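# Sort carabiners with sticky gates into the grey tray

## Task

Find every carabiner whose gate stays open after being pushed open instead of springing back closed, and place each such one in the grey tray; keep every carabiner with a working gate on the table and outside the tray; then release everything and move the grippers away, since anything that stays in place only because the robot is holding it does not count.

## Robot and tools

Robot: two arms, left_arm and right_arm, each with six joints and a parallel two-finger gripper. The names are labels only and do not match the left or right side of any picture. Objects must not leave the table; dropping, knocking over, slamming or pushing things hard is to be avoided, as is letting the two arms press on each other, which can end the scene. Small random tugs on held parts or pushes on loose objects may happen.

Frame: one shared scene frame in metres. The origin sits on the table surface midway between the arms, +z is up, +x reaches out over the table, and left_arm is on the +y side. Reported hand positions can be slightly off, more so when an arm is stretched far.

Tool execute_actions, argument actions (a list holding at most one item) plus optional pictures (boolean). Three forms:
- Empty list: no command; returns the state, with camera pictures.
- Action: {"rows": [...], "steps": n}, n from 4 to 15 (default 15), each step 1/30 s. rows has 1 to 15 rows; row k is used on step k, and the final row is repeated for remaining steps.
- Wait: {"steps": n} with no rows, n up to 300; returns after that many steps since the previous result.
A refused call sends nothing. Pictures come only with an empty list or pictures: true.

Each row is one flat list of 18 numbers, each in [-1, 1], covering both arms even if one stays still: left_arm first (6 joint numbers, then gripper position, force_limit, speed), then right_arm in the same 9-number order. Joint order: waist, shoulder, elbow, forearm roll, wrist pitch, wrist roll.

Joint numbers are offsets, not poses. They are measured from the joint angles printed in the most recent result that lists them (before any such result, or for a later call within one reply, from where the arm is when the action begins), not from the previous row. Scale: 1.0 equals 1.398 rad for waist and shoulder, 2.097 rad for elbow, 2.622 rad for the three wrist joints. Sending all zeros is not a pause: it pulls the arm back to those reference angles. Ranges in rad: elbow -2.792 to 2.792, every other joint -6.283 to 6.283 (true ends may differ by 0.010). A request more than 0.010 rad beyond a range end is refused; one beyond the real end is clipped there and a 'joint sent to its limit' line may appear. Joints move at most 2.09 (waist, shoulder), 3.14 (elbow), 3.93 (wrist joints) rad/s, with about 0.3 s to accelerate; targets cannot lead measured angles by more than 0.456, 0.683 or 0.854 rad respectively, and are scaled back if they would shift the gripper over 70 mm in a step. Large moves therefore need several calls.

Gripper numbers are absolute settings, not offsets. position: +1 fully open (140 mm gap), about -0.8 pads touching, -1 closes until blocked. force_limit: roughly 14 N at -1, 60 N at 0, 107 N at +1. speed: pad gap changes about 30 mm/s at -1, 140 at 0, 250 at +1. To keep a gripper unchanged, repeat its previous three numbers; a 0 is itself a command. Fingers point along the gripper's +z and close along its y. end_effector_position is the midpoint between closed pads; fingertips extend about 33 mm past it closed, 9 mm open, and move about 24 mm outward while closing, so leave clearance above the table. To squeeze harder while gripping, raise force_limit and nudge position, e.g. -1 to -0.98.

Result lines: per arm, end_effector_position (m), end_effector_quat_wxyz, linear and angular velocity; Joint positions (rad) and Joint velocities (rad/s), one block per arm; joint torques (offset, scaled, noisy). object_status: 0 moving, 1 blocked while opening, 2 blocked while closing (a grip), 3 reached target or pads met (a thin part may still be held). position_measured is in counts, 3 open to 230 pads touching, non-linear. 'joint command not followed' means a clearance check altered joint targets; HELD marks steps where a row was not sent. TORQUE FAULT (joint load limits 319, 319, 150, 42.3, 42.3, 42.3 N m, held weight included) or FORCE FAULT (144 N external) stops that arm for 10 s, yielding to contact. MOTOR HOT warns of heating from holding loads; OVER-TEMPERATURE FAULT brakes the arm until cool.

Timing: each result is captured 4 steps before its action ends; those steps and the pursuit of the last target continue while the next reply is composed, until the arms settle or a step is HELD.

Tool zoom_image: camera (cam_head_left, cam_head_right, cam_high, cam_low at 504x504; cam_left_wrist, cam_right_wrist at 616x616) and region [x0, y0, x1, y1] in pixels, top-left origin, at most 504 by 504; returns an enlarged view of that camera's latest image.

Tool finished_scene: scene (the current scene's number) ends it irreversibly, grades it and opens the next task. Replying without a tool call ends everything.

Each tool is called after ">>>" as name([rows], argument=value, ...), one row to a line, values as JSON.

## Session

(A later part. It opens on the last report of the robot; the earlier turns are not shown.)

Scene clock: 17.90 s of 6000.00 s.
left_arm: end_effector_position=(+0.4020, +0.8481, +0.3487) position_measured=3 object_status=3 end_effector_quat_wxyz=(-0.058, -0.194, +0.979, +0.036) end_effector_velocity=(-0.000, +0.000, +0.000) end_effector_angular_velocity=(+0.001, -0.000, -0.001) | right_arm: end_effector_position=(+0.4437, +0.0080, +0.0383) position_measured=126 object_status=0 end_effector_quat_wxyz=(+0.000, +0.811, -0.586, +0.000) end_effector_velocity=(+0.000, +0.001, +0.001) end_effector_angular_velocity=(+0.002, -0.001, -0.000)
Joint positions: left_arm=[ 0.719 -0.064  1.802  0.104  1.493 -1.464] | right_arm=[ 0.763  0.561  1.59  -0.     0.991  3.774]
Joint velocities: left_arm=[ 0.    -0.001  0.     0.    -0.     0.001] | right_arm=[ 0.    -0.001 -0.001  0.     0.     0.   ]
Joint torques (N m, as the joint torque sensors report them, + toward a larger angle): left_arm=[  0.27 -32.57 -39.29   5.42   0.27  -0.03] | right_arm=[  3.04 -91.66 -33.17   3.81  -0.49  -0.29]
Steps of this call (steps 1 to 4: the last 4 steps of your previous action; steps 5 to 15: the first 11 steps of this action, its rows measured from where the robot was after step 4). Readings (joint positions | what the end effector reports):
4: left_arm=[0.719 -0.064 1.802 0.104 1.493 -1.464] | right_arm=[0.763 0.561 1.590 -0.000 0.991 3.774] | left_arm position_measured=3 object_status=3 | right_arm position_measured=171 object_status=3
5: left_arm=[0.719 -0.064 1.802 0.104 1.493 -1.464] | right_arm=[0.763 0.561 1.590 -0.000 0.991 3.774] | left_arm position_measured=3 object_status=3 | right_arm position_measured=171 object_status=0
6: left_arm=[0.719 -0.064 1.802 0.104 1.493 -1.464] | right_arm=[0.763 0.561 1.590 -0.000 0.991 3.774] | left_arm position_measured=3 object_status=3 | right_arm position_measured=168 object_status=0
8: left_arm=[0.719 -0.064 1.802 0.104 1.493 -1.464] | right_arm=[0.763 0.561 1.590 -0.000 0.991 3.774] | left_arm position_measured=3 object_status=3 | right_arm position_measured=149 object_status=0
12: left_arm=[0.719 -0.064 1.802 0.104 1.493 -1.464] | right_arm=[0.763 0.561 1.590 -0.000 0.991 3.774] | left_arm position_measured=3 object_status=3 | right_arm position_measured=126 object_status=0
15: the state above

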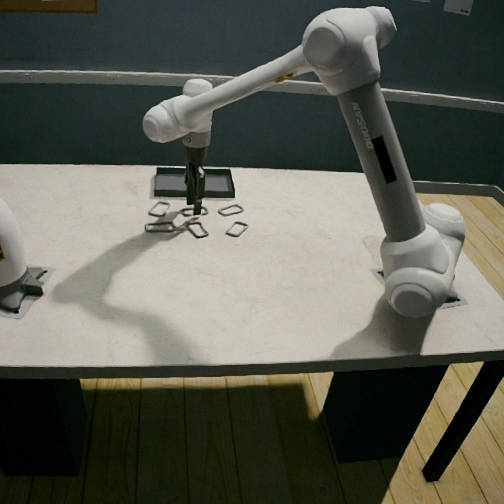

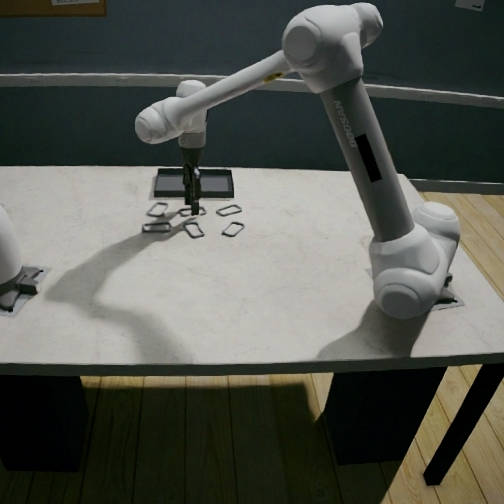

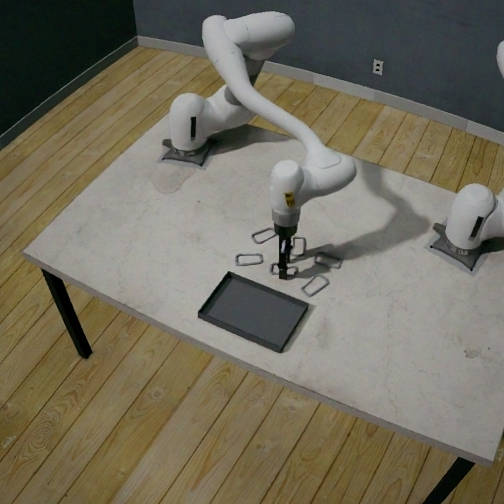

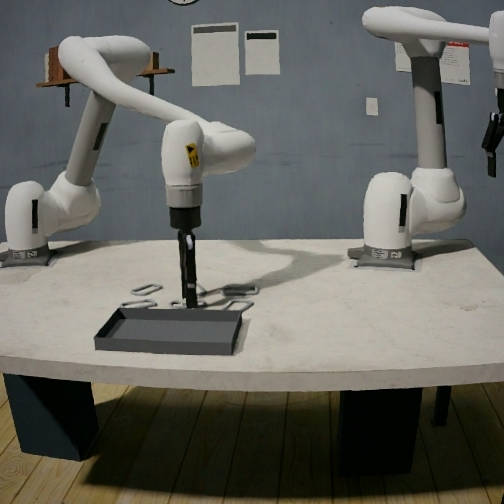

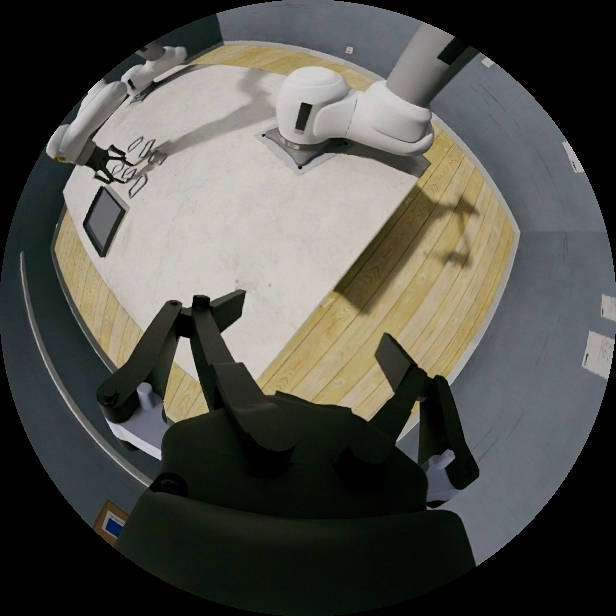

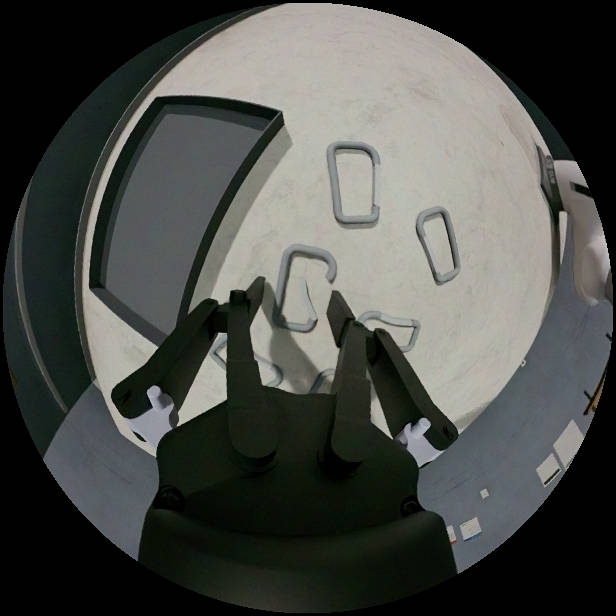

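>>> execute_actions([
  {"rows":[[0,0,0,0,0,0,1,0,0,0.019,0.0112,-0.0124,0,0.004,0.0101,0.03,0,0.3]],"steps":13},
])

>>> execute_actions([
  {"rows":[[0,0,0,0,0,0,1,0,0,0,0,0,0,0,0,-1,0.2,0]],"steps":15},
], pictures=true)

>>> zoom_image(camera="cam_right_wrist", region=[200, 180, 420, 400])

Scene clock: 18.80 s of 6000.00 s.
left_arm: end_effector_position=(+0.4020, +0.8481, +0.3487) position_measured=3 object_status=3 end_effector_quat_wxyz=(-0.058, -0.194, +0.979, +0.036) end_effector_velocity=(-0.000, +0.001, +0.000) end_effector_angular_velocity=(+0.001, +0.000, -0.001) | right_arm: end_effector_position=(+0.4324, +0.0280, +0.0380) position_measured=126 object_status=3 end_effector_quat_wxyz=(+0.000, +0.811, -0.585, +0.000) end_effector_velocity=(-0.004, +0.008, -0.001) end_effector_angular_velocity=(-0.001, +0.000, -0.001)
Joint positions: left_arm=[ 0.719 -0.064  1.802  0.104  1.493 -1.464] | right_arm=[ 0.789  0.576  1.565 -0.     1.001  3.8  ]
Joint velocities: left_arm=[ 0.001 -0.    -0.     0.001  0.     0.002] | right_arm=[ 0.01   0.007 -0.01  -0.     0.004  0.011]
Joint torques (N m, as the joint torque sensors report them, + toward a larger angle): left_arm=[ -0.25 -32.94 -39.39   5.46   0.48  -0.01] | right_arm=[  1.02 -93.37 -33.47   3.76  -0.2   -0.13]
Steps of this call (steps 1 to 4: the last 4 steps of your previous action; steps 5 to 15: the robot went on to your last target; steps 16 to 18: nothing new was sent; steps 19 to 27: the first 9 steps of this action). Readings (joint positions | what the end effector reports):
19: left_arm=[0.719 -0.064 1.802 0.104 1.493 -1.464] | right_arm=[0.763 0.561 1.590 -0.000 0.991 3.774] | left_arm position_measured=3 object_status=3 | right_arm position_measured=126 object_status=3
20: left_arm=[0.719 -0.064 1.802 0.104 1.493 -1.464] | right_arm=[0.767 0.563 1.587 -0.000 0.992 3.777] | left_arm position_measured=3 object_status=3 | right_arm position_measured=126 object_status=3
22: left_arm=[0.719 -0.064 1.802 0.104 1.493 -1.464] | right_arm=[0.780 0.571 1.573 -0.000 0.998 3.791] | left_arm position_measured=3 object_status=3 | right_arm position_measured=126 object_status=3
26: left_arm=[0.719 -0.064 1.802 0.104 1.493 -1.464] | right_arm=[0.789 0.576 1.565 -0.000 1.001 3.799] | left_arm position_measured=3 object_status=3 | right_arm position_measured=126 object_status=3
27: the state above

Scene clock: 19.30 s of 6000.00 s.
left_arm: end_effector_position=(+0.4020, +0.8481, +0.3487) position_measured=3 object_status=3 end_effector_quat_wxyz=(-0.058, -0.194, +0.979, +0.036) end_effector_velocity=(-0.000, +0.000, +0.001) end_effector_angular_velocity=(+0.000, -0.001, +0.001) | right_arm: end_effector_position=(+0.4322, +0.0286, +0.0380) position_measured=166 object_status=0 end_effector_quat_wxyz=(+0.000, +0.811, -0.586, +0.000) end_effector_velocity=(-0.000, -0.000, -0.002) end_effector_angular_velocity=(-0.003, +0.002, +0.001)
Joint positions: left_arm=[ 0.719 -0.064  1.802  0.104  1.493 -1.464] | right_arm=[ 0.79   0.577  1.564 -0.     1.001  3.8  ]
Joint velocities: left_arm=[ 0.001 -0.001 -0.    -0.     0.     0.   ] | right_arm=[ 0.     0.003  0.    -0.     0.    -0.001]
Joint torques (N m, as the joint torque sensors report them, + toward a larger angle): left_arm=[ -0.38 -31.39 -39.51   5.46   0.35   0.  ] | right_arm=[  1.46 -75.75 -24.6    3.84  -1.    -0.46]
Steps of this call (steps 1 to 4: the last 4 steps of your previous action; steps 5 to 15: the first 11 steps of this action, its rows measured from where the robot was after step 4). Readings (joint positions | what the end effector reports):
4: left_arm=[0.719 -0.064 1.802 0.104 1.493 -1.464] | right_arm=[0.790 0.577 1.564 -0.000 1.001 3.800] | left_arm position_measured=3 object_status=3 | right_arm position_measured=126 object_status=3
5: left_arm=[0.719 -0.064 1.802 0.104 1.493 -1.464] | right_arm=[0.790 0.577 1.564 -0.000 1.001 3.800] | left_arm position_measured=3 object_status=3 | right_arm position_measured=126 object_status=0
6: left_arm=[0.719 -0.064 1.802 0.104 1.493 -1.464] | right_arm=[0.790 0.577 1.564 -0.000 1.001 3.800] | left_arm position_measured=3 object_status=3 | right_arm position_measured=128 object_status=0
8: left_arm=[0.719 -0.064 1.802 0.104 1.493 -1.464] | right_arm=[0.790 0.577 1.564 -0.000 1.001 3.800] | left_arm position_measured=3 object_status=3 | right_arm position_measured=143 object_status=0
12: left_arm=[0.719 -0.064 1.802 0.104 1.493 -1.464] | right_arm=[0.790 0.577 1.564 -0.000 1.001 3.800] | left_arm position_measured=3 object_status=3 | right_arm position_measured=165 object_status=0
15: the state above

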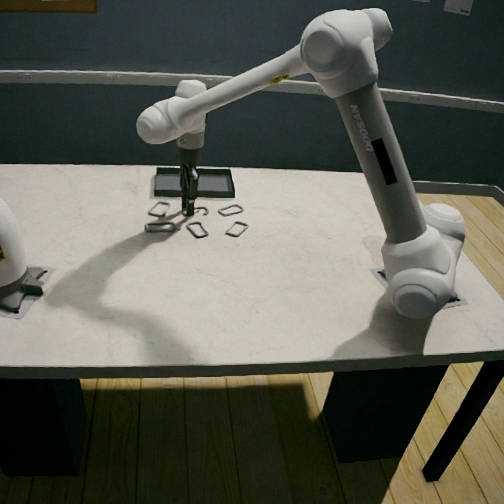

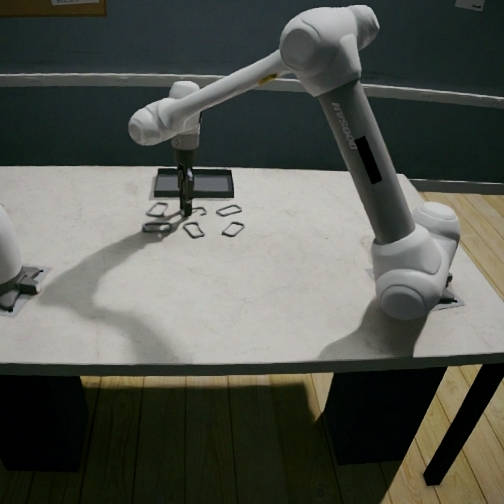

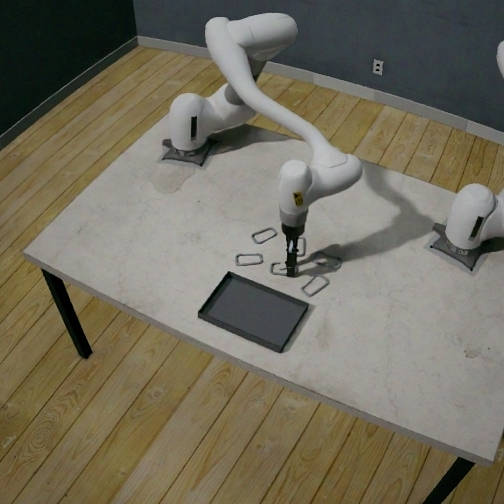

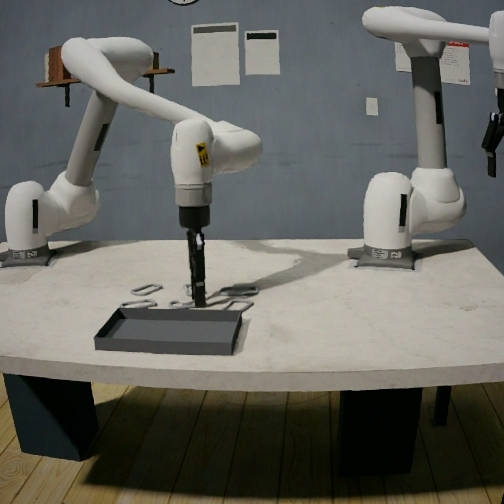

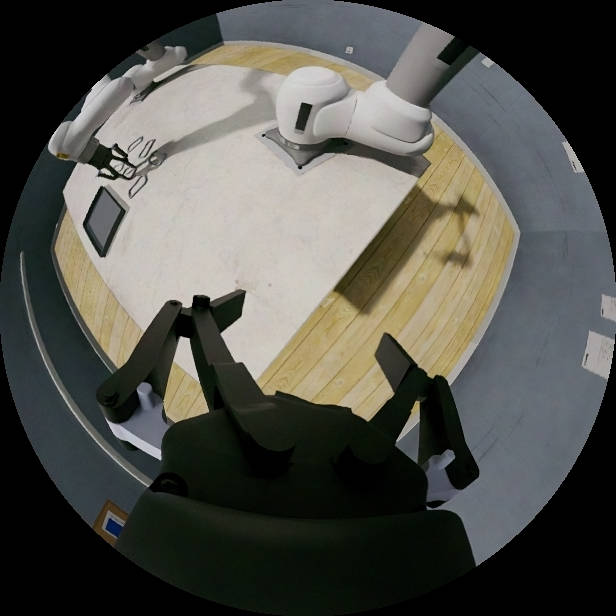

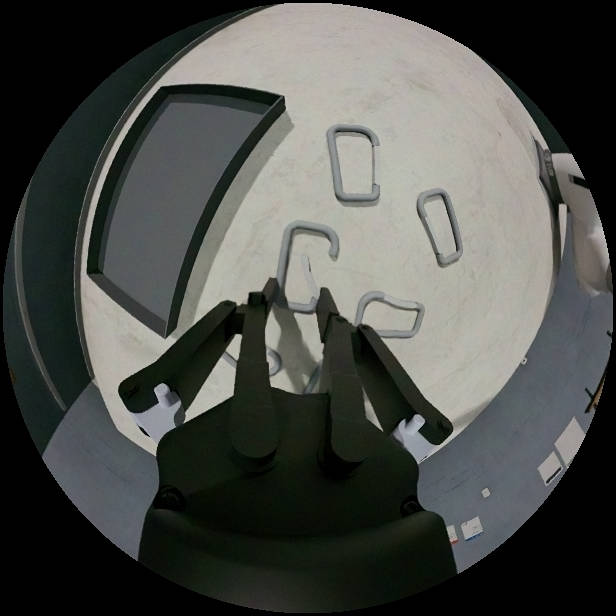

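Region (200, 180, 420, 400) of cam_right_wrist's 616x616 image, scaled by 2.291, with more detail than that image has.

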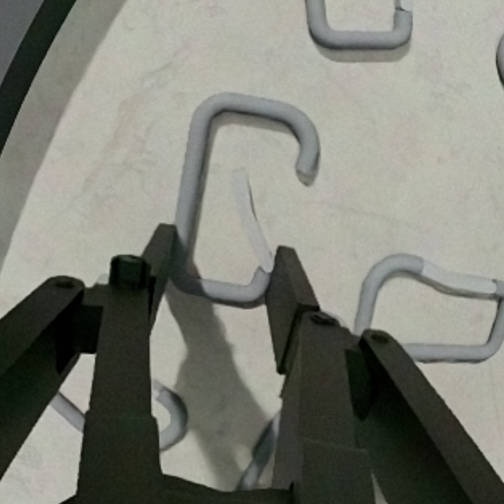

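>>> execute_actions([
  {"steps":4},
])

Scene clock: 19.43 s of 6000.00 s.
left_arm: end_effector_position=(+0.4020, +0.8481, +0.3487) position_measured=3 object_status=3 end_effector_quat_wxyz=(-0.058, -0.194, +0.979, +0.036) end_effector_velocity=(-0.000, +0.000, +0.001) end_effector_angular_velocity=(+0.001, -0.001, +0.001) | right_arm: end_effector_position=(+0.4322, +0.0286, +0.0380) position_measured=166 object_status=0 end_effector_quat_wxyz=(+0.000, +0.811, -0.586, +0.000) end_effector_velocity=(-0.000, -0.000, -0.002) end_effector_angular_velocity=(-0.002, +0.002, -0.000)
Joint positions: left_arm=[ 0.719 -0.064  1.802  0.104  1.493 -1.464] | right_arm=[ 0.79   0.577  1.564 -0.     1.001  3.8  ]
Joint velocities: left_arm=[ 0.001 -0.001  0.     0.    -0.    -0.   ] | right_arm=[-0.     0.002  0.     0.    -0.    -0.   ]
Joint torques (N m, as the joint torque sensors report them, + toward a larger angle): left_arm=[ -0.53 -32.36 -39.23   5.34   0.31   0.08] | right_arm=[  3.59 -74.49 -24.72   4.1   -1.22  -0.28]
Kept back: nothing.
Steps of this call (steps 1 to 4: the last 4 steps of your previous action). Readings (joint positions | what the end effector reports):
1: left_arm=[0.719 -0.064 1.802 0.104 1.493 -1.464] | right_arm=[0.790 0.577 1.564 -0.000 1.001 3.800] | left_arm position_measured=3 object_status=3 | right_arm position_measured=166 object_status=0
2: left_arm=[0.719 -0.064 1.802 0.104 1.493 -1.464] | right_arm=[0.790 0.577 1.564 -0.000 1.001 3.800] | left_arm position_measured=3 object_status=3 | right_arm position_measured=166 object_status=0
4: the state above

>>> execute_actions([
  {"rows":[[0,0,0,0,0,0,1,0,0,0,0,0,0,0,0,-0.05,0,0.5],[0,0,0,0,0,0,1,0,0,0,0,0,0,0,0,-0.05,0,0.5],[0,0,0,0,0,0,1,0,0,0,0,0,0,0,0,-0.05,0,0.5],[0,0,0,0,0,0,1,0,0,0,0,0,0,0,0,-0.05,0,0.5],[0,0,0,0,0,0,1,0,0,0,0,0,0,0,0,-0.05,0,0.5],[0,0,0,0,0,0,1,0,0,-0.0087,-0.0052,0.0057,0,-0.0018,-0.0047,-0.05,0,0.5]],"steps":15},
])

>>> execute_actions([
  {"rows":[[0,0,0,0,0,0,1,0,0,0,0,0,0,0,0,-1,0.2,0]],"steps":15},
])

>>> execute_actions([
  {"steps":6},
], pictures=true)

>>> zoom_image(camera="cam_right_wrist", region=[200, 180, 420, 400])

Scene clock: 20.03 s of 6000.00 s.
left_arm: end_effector_position=(+0.4020, +0.8481, +0.3487) position_measured=3 object_status=3 end_effector_quat_wxyz=(-0.058, -0.194, +0.979, +0.036) end_effector_velocity=(-0.000, +0.000, +0.000) end_effector_angular_velocity=(+0.001, -0.000, -0.000) | right_arm: end_effector_position=(+0.4368, +0.0203, +0.0381) position_measured=135 object_status=0 end_effector_quat_wxyz=(+0.000, +0.811, -0.585, +0.000) end_effector_velocity=(+0.009, -0.015, +0.001) end_effector_angular_velocity=(+0.001, -0.001, +0.002)
Joint positions: left_arm=[ 0.719 -0.064  1.802  0.104  1.493 -1.464] | right_arm=[ 0.779  0.571  1.574 -0.     0.997  3.79 ]
Joint velocities: left_arm=[ 0.001 -0.001 -0.     0.001  0.     0.001] | right_arm=[-0.02  -0.012  0.02  -0.    -0.009 -0.022]
Joint torques (N m, as the joint torque sensors report them, + toward a larger angle): left_arm=[ -0.12 -32.21 -39.13   5.43   0.38   0.01] | right_arm=[  5.02 -88.74 -33.08   3.65  -0.29  -0.51]
Steps of this call (steps 1 to 7: the robot went on to your last target; steps 8 to 18: the first 11 steps of this action). Readings (joint positions | what the end effector reports):
8: left_arm=[0.719 -0.064 1.802 0.104 1.493 -1.464] | right_arm=[0.790 0.577 1.564 -0.000 1.001 3.800] | left_arm position_measured=3 object_status=3 | right_arm position_measured=166 object_status=0
9: left_arm=[0.719 -0.064 1.802 0.104 1.493 -1.464] | right_arm=[0.790 0.577 1.564 -0.000 1.001 3.800] | left_arm position_measured=3 object_status=3 | right_arm position_measured=166 object_status=0
11: left_arm=[0.719 -0.064 1.802 0.104 1.493 -1.464] | right_arm=[0.790 0.577 1.564 -0.000 1.001 3.800] | left_arm position_measured=3 object_status=3 | right_arm position_measured=144 object_status=0
15: left_arm=[0.719 -0.064 1.802 0.104 1.493 -1.464] | right_arm=[0.784 0.574 1.570 -0.000 0.999 3.795] | left_arm position_measured=3 object_status=3 | right_arm position_measured=135 object_status=0
18: the state above

Scene clock: 20.53 s of 6000.00 s.
left_arm: end_effector_position=(+0.4020, +0.8481, +0.3487) position_measured=3 object_status=3 end_effector_quat_wxyz=(-0.058, -0.194, +0.979, +0.036) end_effector_velocity=(-0.000, +0.000, +0.000) end_effector_angular_velocity=(+0.001, +0.000, +0.001) | right_arm: end_effector_position=(+0.4374, +0.0193, +0.0383) position_measured=167 object_status=0 end_effector_quat_wxyz=(+0.000, +0.811, -0.585, +0.000) end_effector_velocity=(-0.000, +0.000, +0.001) end_effector_angular_velocity=(+0.001, +0.000, -0.000)
Joint positions: left_arm=[ 0.719 -0.064  1.802  0.104  1.493 -1.464] | right_arm=[ 0.778  0.57   1.576 -0.     0.997  3.788]
Joint velocities: left_arm=[ 0.     0.    -0.     0.    -0.    -0.001] | right_arm=[ 0.    -0.001  0.     0.001  0.     0.   ]
Joint torques (N m, as the joint torque sensors report them, + toward a larger angle): left_arm=[ -0.19 -32.49 -38.89   5.45   0.38   0.  ] | right_arm=[  4.97 -77.29 -24.82   4.05  -0.24  -0.29]
Steps of this call (steps 1 to 4: the last 4 steps of your previous action; steps 5 to 15: the first 11 steps of this action, its rows measured from where the robot was after step 4). Readings (joint positions | what the end effector reports):
4: left_arm=[0.719 -0.064 1.802 0.104 1.493 -1.464] | right_arm=[0.778 0.570 1.576 -0.000 0.997 3.788] | left_arm position_measured=3 object_status=3 | right_arm position_measured=135 object_status=3
5: left_arm=[0.719 -0.064 1.802 0.104 1.493 -1.464] | right_arm=[0.778 0.570 1.576 -0.000 0.997 3.788] | left_arm position_measured=3 object_status=3 | right_arm position_measured=135 object_status=0
6: left_arm=[0.719 -0.064 1.802 0.104 1.493 -1.464] | right_arm=[0.778 0.570 1.576 -0.000 0.997 3.788] | left_arm position_measured=3 object_status=3 | right_arm position_measured=138 object_status=0
8: left_arm=[0.719 -0.064 1.802 0.104 1.493 -1.464] | right_arm=[0.778 0.570 1.576 -0.000 0.997 3.788] | left_arm position_measured=3 object_status=3 | right_arm position_measured=153 object_status=0
12: left_arm=[0.719 -0.064 1.802 0.104 1.493 -1.464] | right_arm=[0.778 0.570 1.576 -0.000 0.997 3.788] | left_arm position_measured=3 object_status=3 | right_arm position_measured=166 object_status=0
15: the state above

Scene clock: 20.73 s of 6000.00 s.
left_arm: end_effector_position=(+0.4020, +0.8481, +0.3487) position_measured=3 object_status=3 end_effector_quat_wxyz=(-0.058, -0.194, +0.979, +0.036) end_effector_velocity=(+0.000, +0.000, -0.000) end_effector_angular_velocity=(-0.000, +0.000, +0.001) | right_arm: end_effector_position=(+0.4374, +0.0193, +0.0383) position_measured=167 object_status=2 end_effector_quat_wxyz=(+0.000, +0.811, -0.585, +0.000) end_effector_velocity=(+0.001, +0.000, +0.001) end_effector_angular_velocity=(+0.001, -0.002, -0.001)
Joint positions: left_arm=[ 0.719 -0.064  1.802  0.104  1.493 -1.464] | right_arm=[ 0.778  0.57   1.576 -0.     0.997  3.788]
Joint velocities: left_arm=[ 0.  0. -0. -0. -0. -0.] | right_arm=[-0.    -0.002 -0.    -0.001 -0.     0.001]
Joint torques (N m, as the joint torque sensors report them, + toward a larger angle): left_arm=[ -0.33 -32.46 -39.25   5.33   0.24   0.05] | right_arm=[  4.93 -76.23 -24.52   4.33  -0.66  -0.08]
Kept back: nothing.
Steps of this call (steps 1 to 4: the last 4 steps of your previous action; steps 5 to 6: the robot went on to your last target). Readings (joint positions | what the end effector reports):
1: left_arm=[0.719 -0.064 1.802 0.104 1.493 -1.464] | right_arm=[0.778 0.570 1.576 -0.000 0.997 3.788] | left_arm position_measured=3 object_status=3 | right_arm position_measured=167 object_status=0
2: left_arm=[0.719 -0.064 1.802 0.104 1.493 -1.464] | right_arm=[0.778 0.570 1.576 -0.000 0.997 3.788] | left_arm position_measured=3 object_status=3 | right_arm position_measured=167 object_status=0
4: left_arm=[0.719 -0.064 1.802 0.104 1.493 -1.464] | right_arm=[0.778 0.570 1.576 -0.000 0.997 3.788] | left_arm position_measured=3 object_status=3 | right_arm position_measured=167 object_status=0
6: the state above

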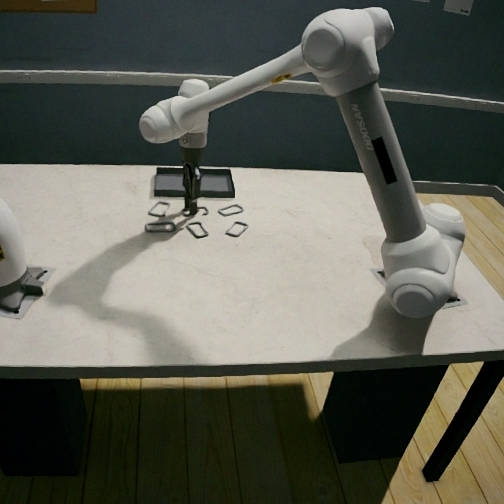

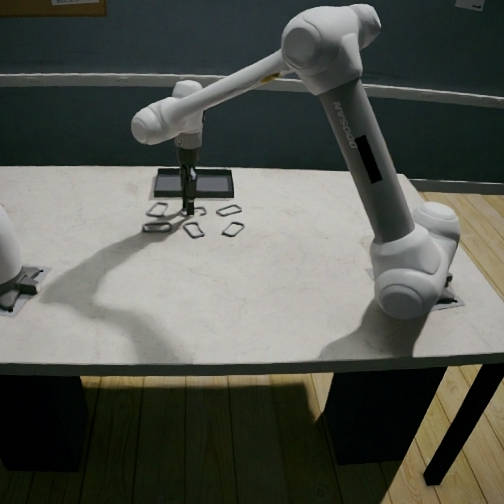

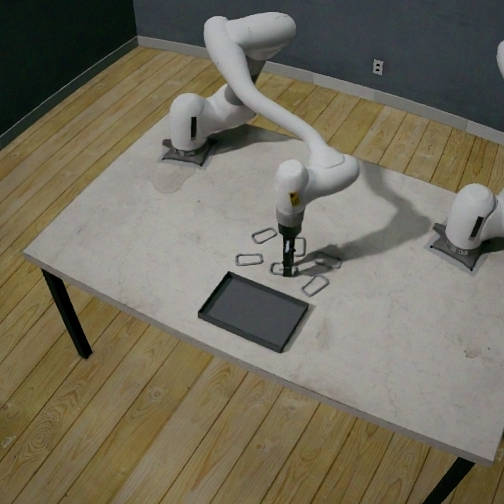

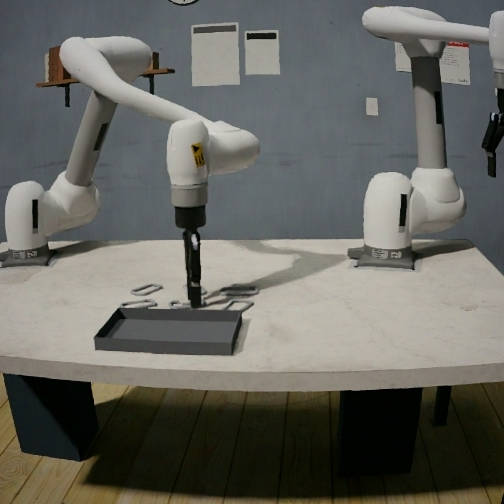

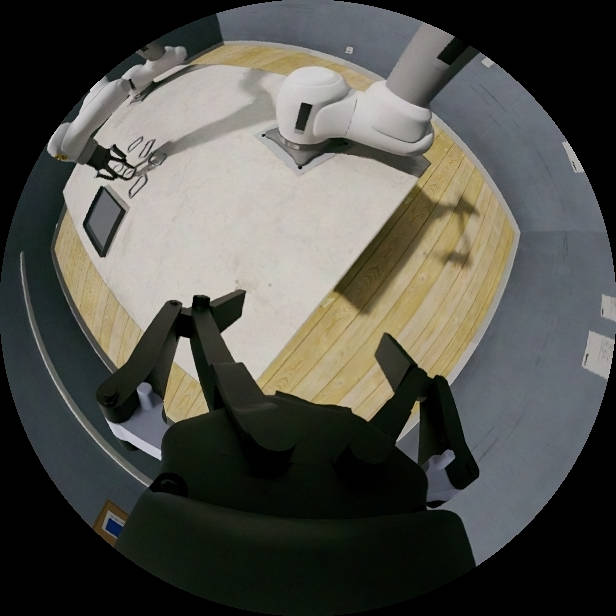

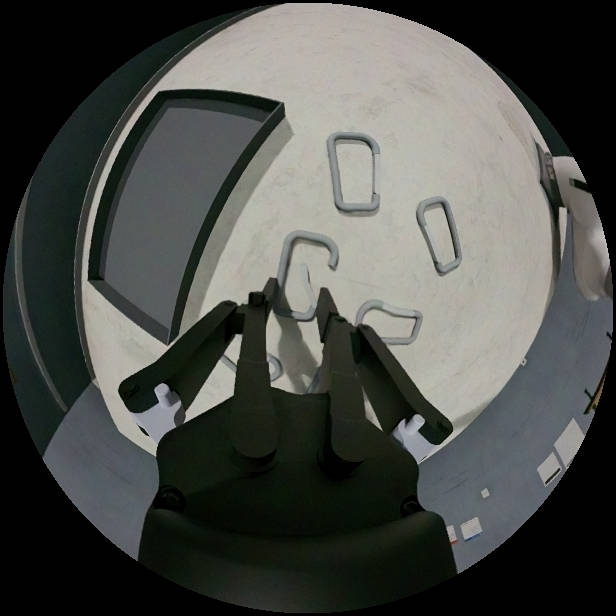

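Region (200, 180, 420, 400) of cam_right_wrist's 616x616 image, scaled by 2.291, with more detail than that image has.

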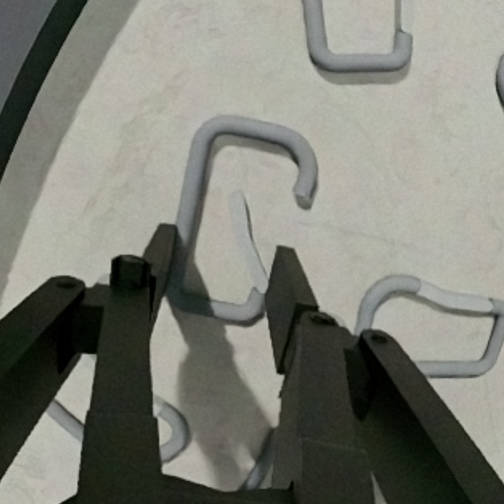

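>>> execute_actions([
  {"rows":[[0,0,0,0,0,0,1,0,0,0,-0.036,-0.0215,0,0.036,0,-1,0.2,0]],"steps":15},
], pictures=true)

Scene clock: 21.23 s of 6000.00 s.
left_arm: end_effector_position=(+0.4020, +0.8481, +0.3487) position_measured=3 object_status=3 end_effector_quat_wxyz=(-0.058, -0.194, +0.979, +0.036) end_effector_velocity=(+0.000, -0.000, +0.000) end_effector_angular_velocity=(+0.001, -0.000, -0.002) | right_arm: end_effector_position=(+0.4377, +0.0197, +0.0997) position_measured=167 object_status=2 end_effector_quat_wxyz=(-0.000, +0.811, -0.585, +0.000) end_effector_velocity=(+0.000, -0.000, +0.010) end_effector_angular_velocity=(+0.001, +0.000, -0.002)
Joint positions: left_arm=[ 0.719 -0.064  1.802  0.104  1.493 -1.464] | right_arm=[ 0.778  0.52   1.531 -0.     1.09   3.788]
Joint velocities: left_arm=[-0.001 -0.    -0.     0.001  0.     0.001] | right_arm=[-0.001 -0.008 -0.008  0.001  0.016  0.   ]
Joint torques (N m, as the joint torque sensors report them, + toward a larger angle): left_arm=[ -0.82 -32.46 -39.03   5.44   0.33   0.  ] | right_arm=[  2.35 -88.3  -36.23   4.18  -0.18  -0.31]
Steps of this call (steps 1 to 4: the robot went on to your last target; steps 5 to 15: the first 11 steps of this action). Readings (joint positions | what the end effector reports):
5: left_arm=[0.719 -0.064 1.802 0.104 1.493 -1.464] | right_arm=[0.778 0.570 1.576 -0.000 0.997 3.788] | left_arm position_measured=3 object_status=3 | right_arm position_measured=167 object_status=2
6: left_arm=[0.719 -0.064 1.802 0.104 1.493 -1.464] | right_arm=[0.778 0.567 1.573 -0.000 1.004 3.788] | left_arm position_measured=3 object_status=3 | right_arm position_measured=167 object_status=2
8: left_arm=[0.719 -0.064 1.802 0.104 1.493 -1.464] | right_arm=[0.778 0.543 1.551 -0.000 1.048 3.788] | left_arm position_measured=3 object_status=3 | right_arm position_measured=167 object_status=2
12: left_arm=[0.719 -0.064 1.802 0.104 1.493 -1.464] | right_arm=[0.778 0.522 1.533 -0.000 1.087 3.788] | left_arm position_measured=3 object_status=3 | right_arm position_measured=167 object_status=2
15: the state above

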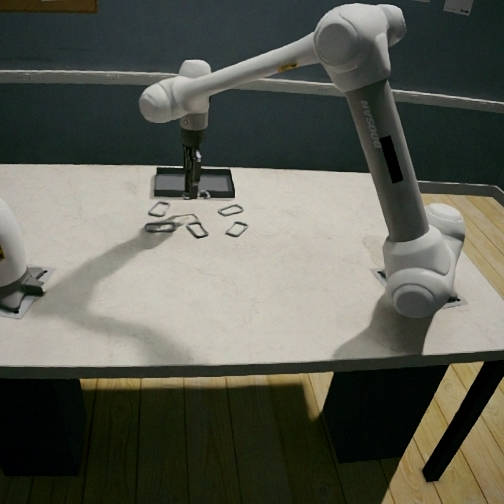

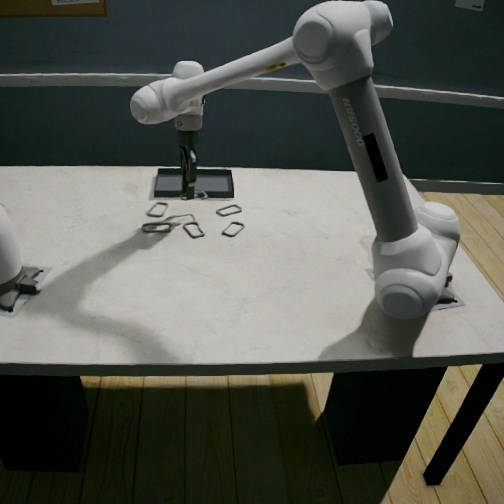

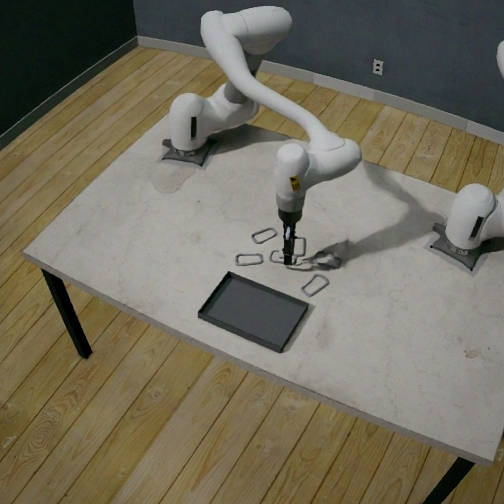

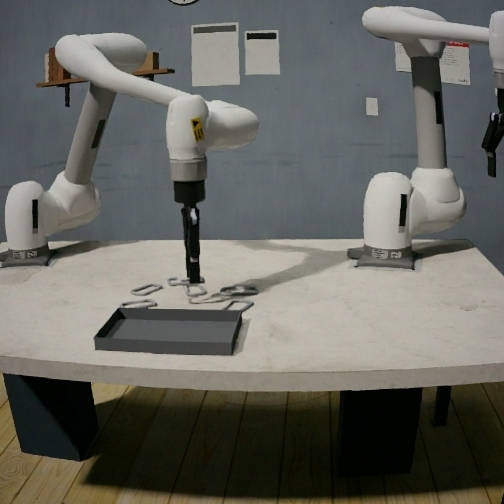

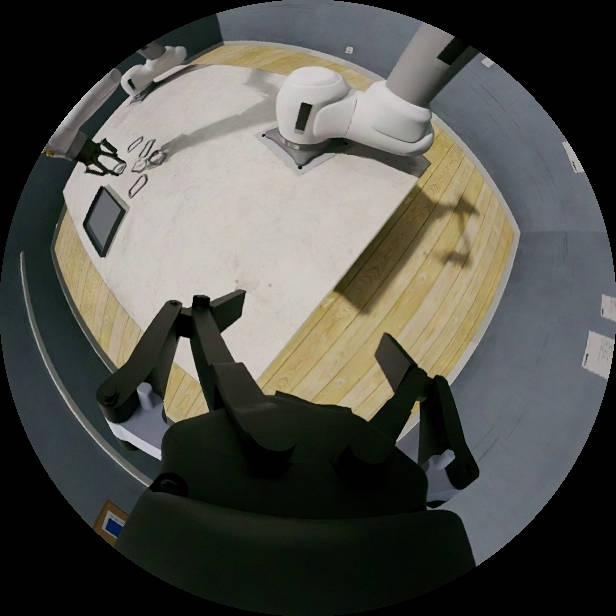

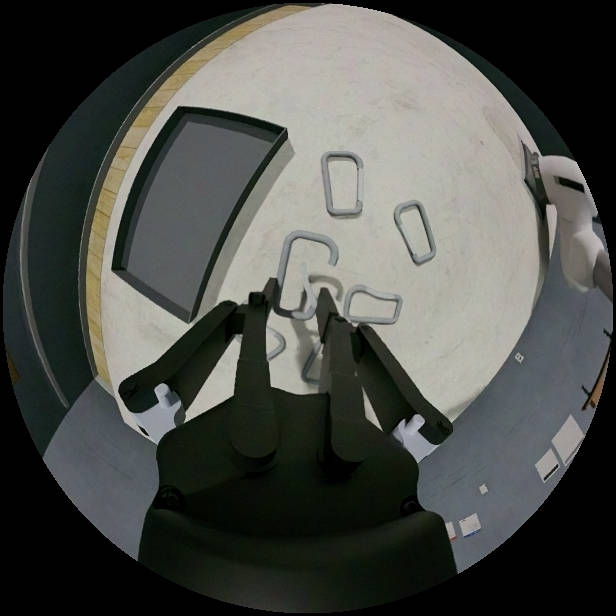

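>>> execute_actions([
  {"rows":[[0,0,0,0,0,0,1,0,0,-0.1267,0.149,-0.169,0,0.056,0.046,-1,0.2,0]],"steps":15},
])

>>> execute_actions([
  {"steps":8},
], pictures=true)

Scene clock: 22.00 s of 6000.00 s.
left_arm: end_effector_position=(+0.4020, +0.8481, +0.3487) position_measured=3 object_status=3 end_effector_quat_wxyz=(-0.058, -0.194, +0.979, +0.036) end_effector_velocity=(-0.000, +0.001, -0.000) end_effector_angular_velocity=(-0.000, +0.000, +0.001) | right_arm: end_effector_position=(+0.5673, +0.0352, +0.1020) position_measured=167 object_status=2 end_effector_quat_wxyz=(-0.000, +0.753, -0.658, +0.000) end_effector_velocity=(+0.420, +0.003, -0.008) end_effector_angular_velocity=(-0.001, +0.002, -0.593)
Joint positions: left_arm=[ 0.719 -0.064  1.802  0.104  1.493 -1.464] | right_arm=[ 0.668  0.649  1.311 -0.     1.182  3.863]
Joint velocities: left_arm=[ 0.002  0.    -0.    -0.    -0.     0.001] | right_arm=[-0.354  0.415 -0.701  0.001  0.288  0.238]
Joint torques (N m, as the joint torque sensors report them, + toward a larger angle): left_arm=[ -0.41 -31.96 -38.98   5.47   0.36   0.13] | right_arm=[  -0.79 -103.58  -36.58    3.78    0.17   -0.42]
Steps of this call (steps 1 to 4: the last 4 steps of your previous action; steps 5 to 12: the robot went on to your last target; steps 13 to 23: the first 11 steps of this action). Readings (joint positions | what the end effector reports):
13: left_arm=[0.719 -0.064 1.802 0.104 1.493 -1.464] | right_arm=[0.778 0.519 1.530 -0.000 1.091 3.788] | left_arm position_measured=3 object_status=3 | right_arm position_measured=167 object_status=2
14: left_arm=[0.719 -0.064 1.802 0.104 1.493 -1.464] | right_arm=[0.776 0.522 1.525 -0.000 1.094 3.790] | left_arm position_measured=3 object_status=3 | right_arm position_measured=167 object_status=2
16: left_arm=[0.719 -0.064 1.802 0.104 1.493 -1.464] | right_arm=[0.754 0.547 1.482 -0.000 1.111 3.805] | left_arm position_measured=3 object_status=3 | right_arm position_measured=167 object_status=2
20: left_arm=[0.719 -0.064 1.802 0.104 1.493 -1.464] | right_arm=[0.704 0.606 1.382 -0.000 1.152 3.839] | left_arm position_measured=3 object_status=3 | right_arm position_measured=167 object_status=2
23: the state above

Scene clock: 22.27 s of 6000.00 s.
left_arm: end_effector_position=(+0.4020, +0.8481, +0.3487) position_measured=3 object_status=3 end_effector_quat_wxyz=(-0.058, -0.194, +0.979, +0.036) end_effector_velocity=(+0.001, -0.001, +0.000) end_effector_angular_velocity=(+0.001, +0.000, -0.002) | right_arm: end_effector_position=(+0.6448, +0.0308, +0.0993) position_measured=167 object_status=2 end_effector_quat_wxyz=(-0.000, -0.716, +0.698, -0.000) end_effector_velocity=(+0.035, -0.001, +0.002) end_effector_angular_velocity=(+0.003, -0.001, -0.051)
Joint positions: left_arm=[ 0.719 -0.064  1.802  0.104  1.493 -1.464] | right_arm=[ 0.603  0.726  1.181 -0.     1.235  3.907]
Joint velocities: left_arm=[-0.003 -0.    -0.     0.001  0.    -0.001] | right_arm=[-0.028  0.034 -0.066  0.002  0.029  0.023]
Joint torques (N m, as the joint torque sensors report them, + toward a larger angle): left_arm=[ -0.54 -32.24 -38.73   5.36   0.4    0.01] | right_arm=[  13.52 -119.03  -37.57    4.58   -0.23   -0.5 ]
Kept back: nothing.
Steps of this call (steps 1 to 4: the last 4 steps of your previous action; steps 5 to 8: the robot went on to your last target). Readings (joint positions | what the end effector reports):
1: left_arm=[0.719 -0.064 1.802 0.104 1.493 -1.464] | right_arm=[0.656 0.663 1.287 -0.000 1.191 3.871] | left_arm position_measured=3 object_status=3 | right_arm position_measured=167 object_status=2
2: left_arm=[0.719 -0.064 1.802 0.104 1.493 -1.464] | right_arm=[0.644 0.677 1.264 -0.000 1.201 3.879] | left_arm position_measured=3 object_status=3 | right_arm position_measured=167 object_status=2
4: left_arm=[0.719 -0.064 1.802 0.104 1.493 -1.464] | right_arm=[0.622 0.703 1.219 -0.000 1.219 3.894] | left_arm position_measured=3 object_status=3 | right_arm position_measured=167 object_status=2
8: the state above

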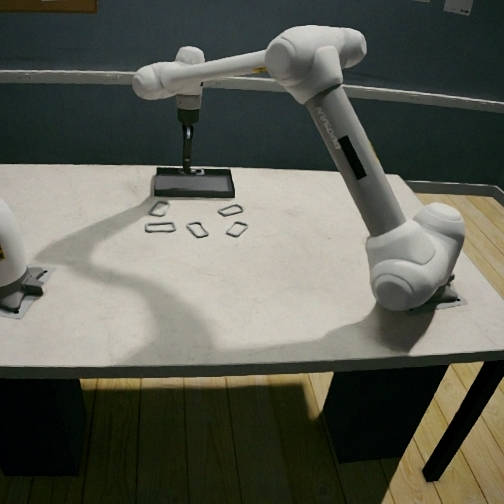

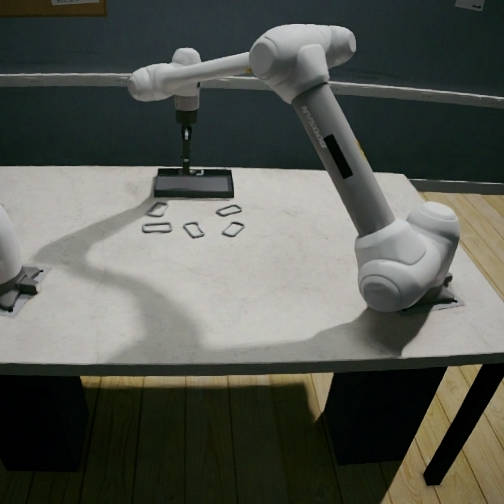

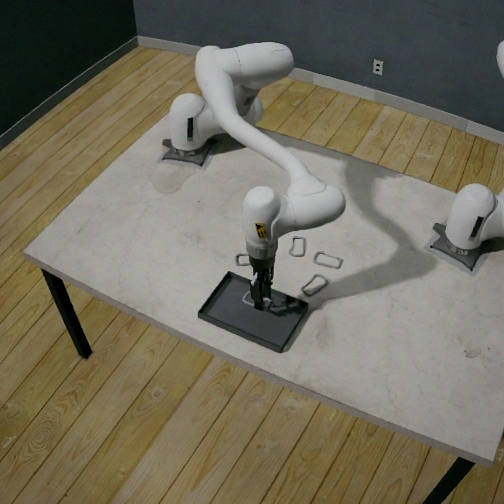

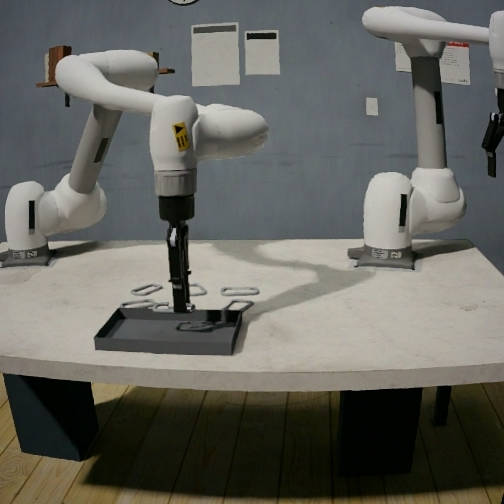

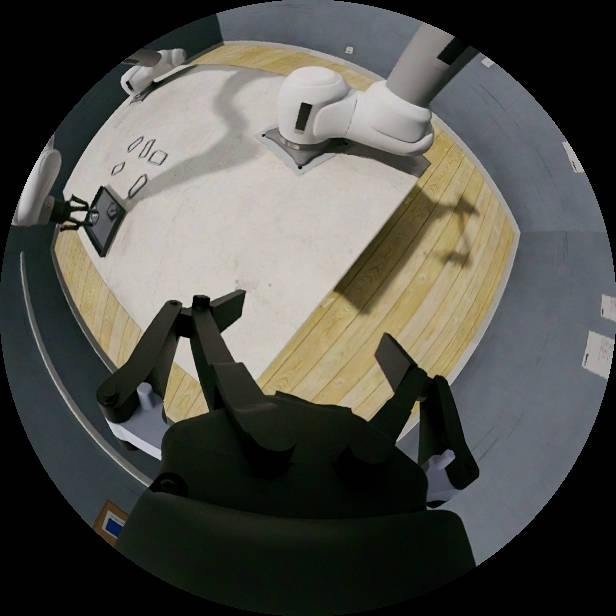

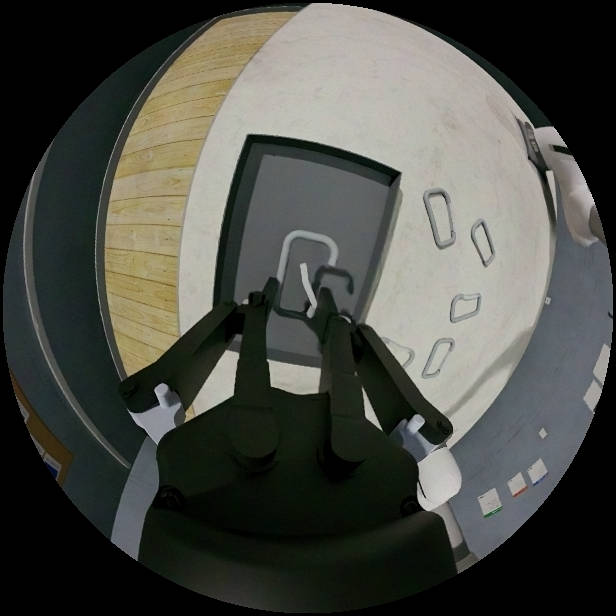

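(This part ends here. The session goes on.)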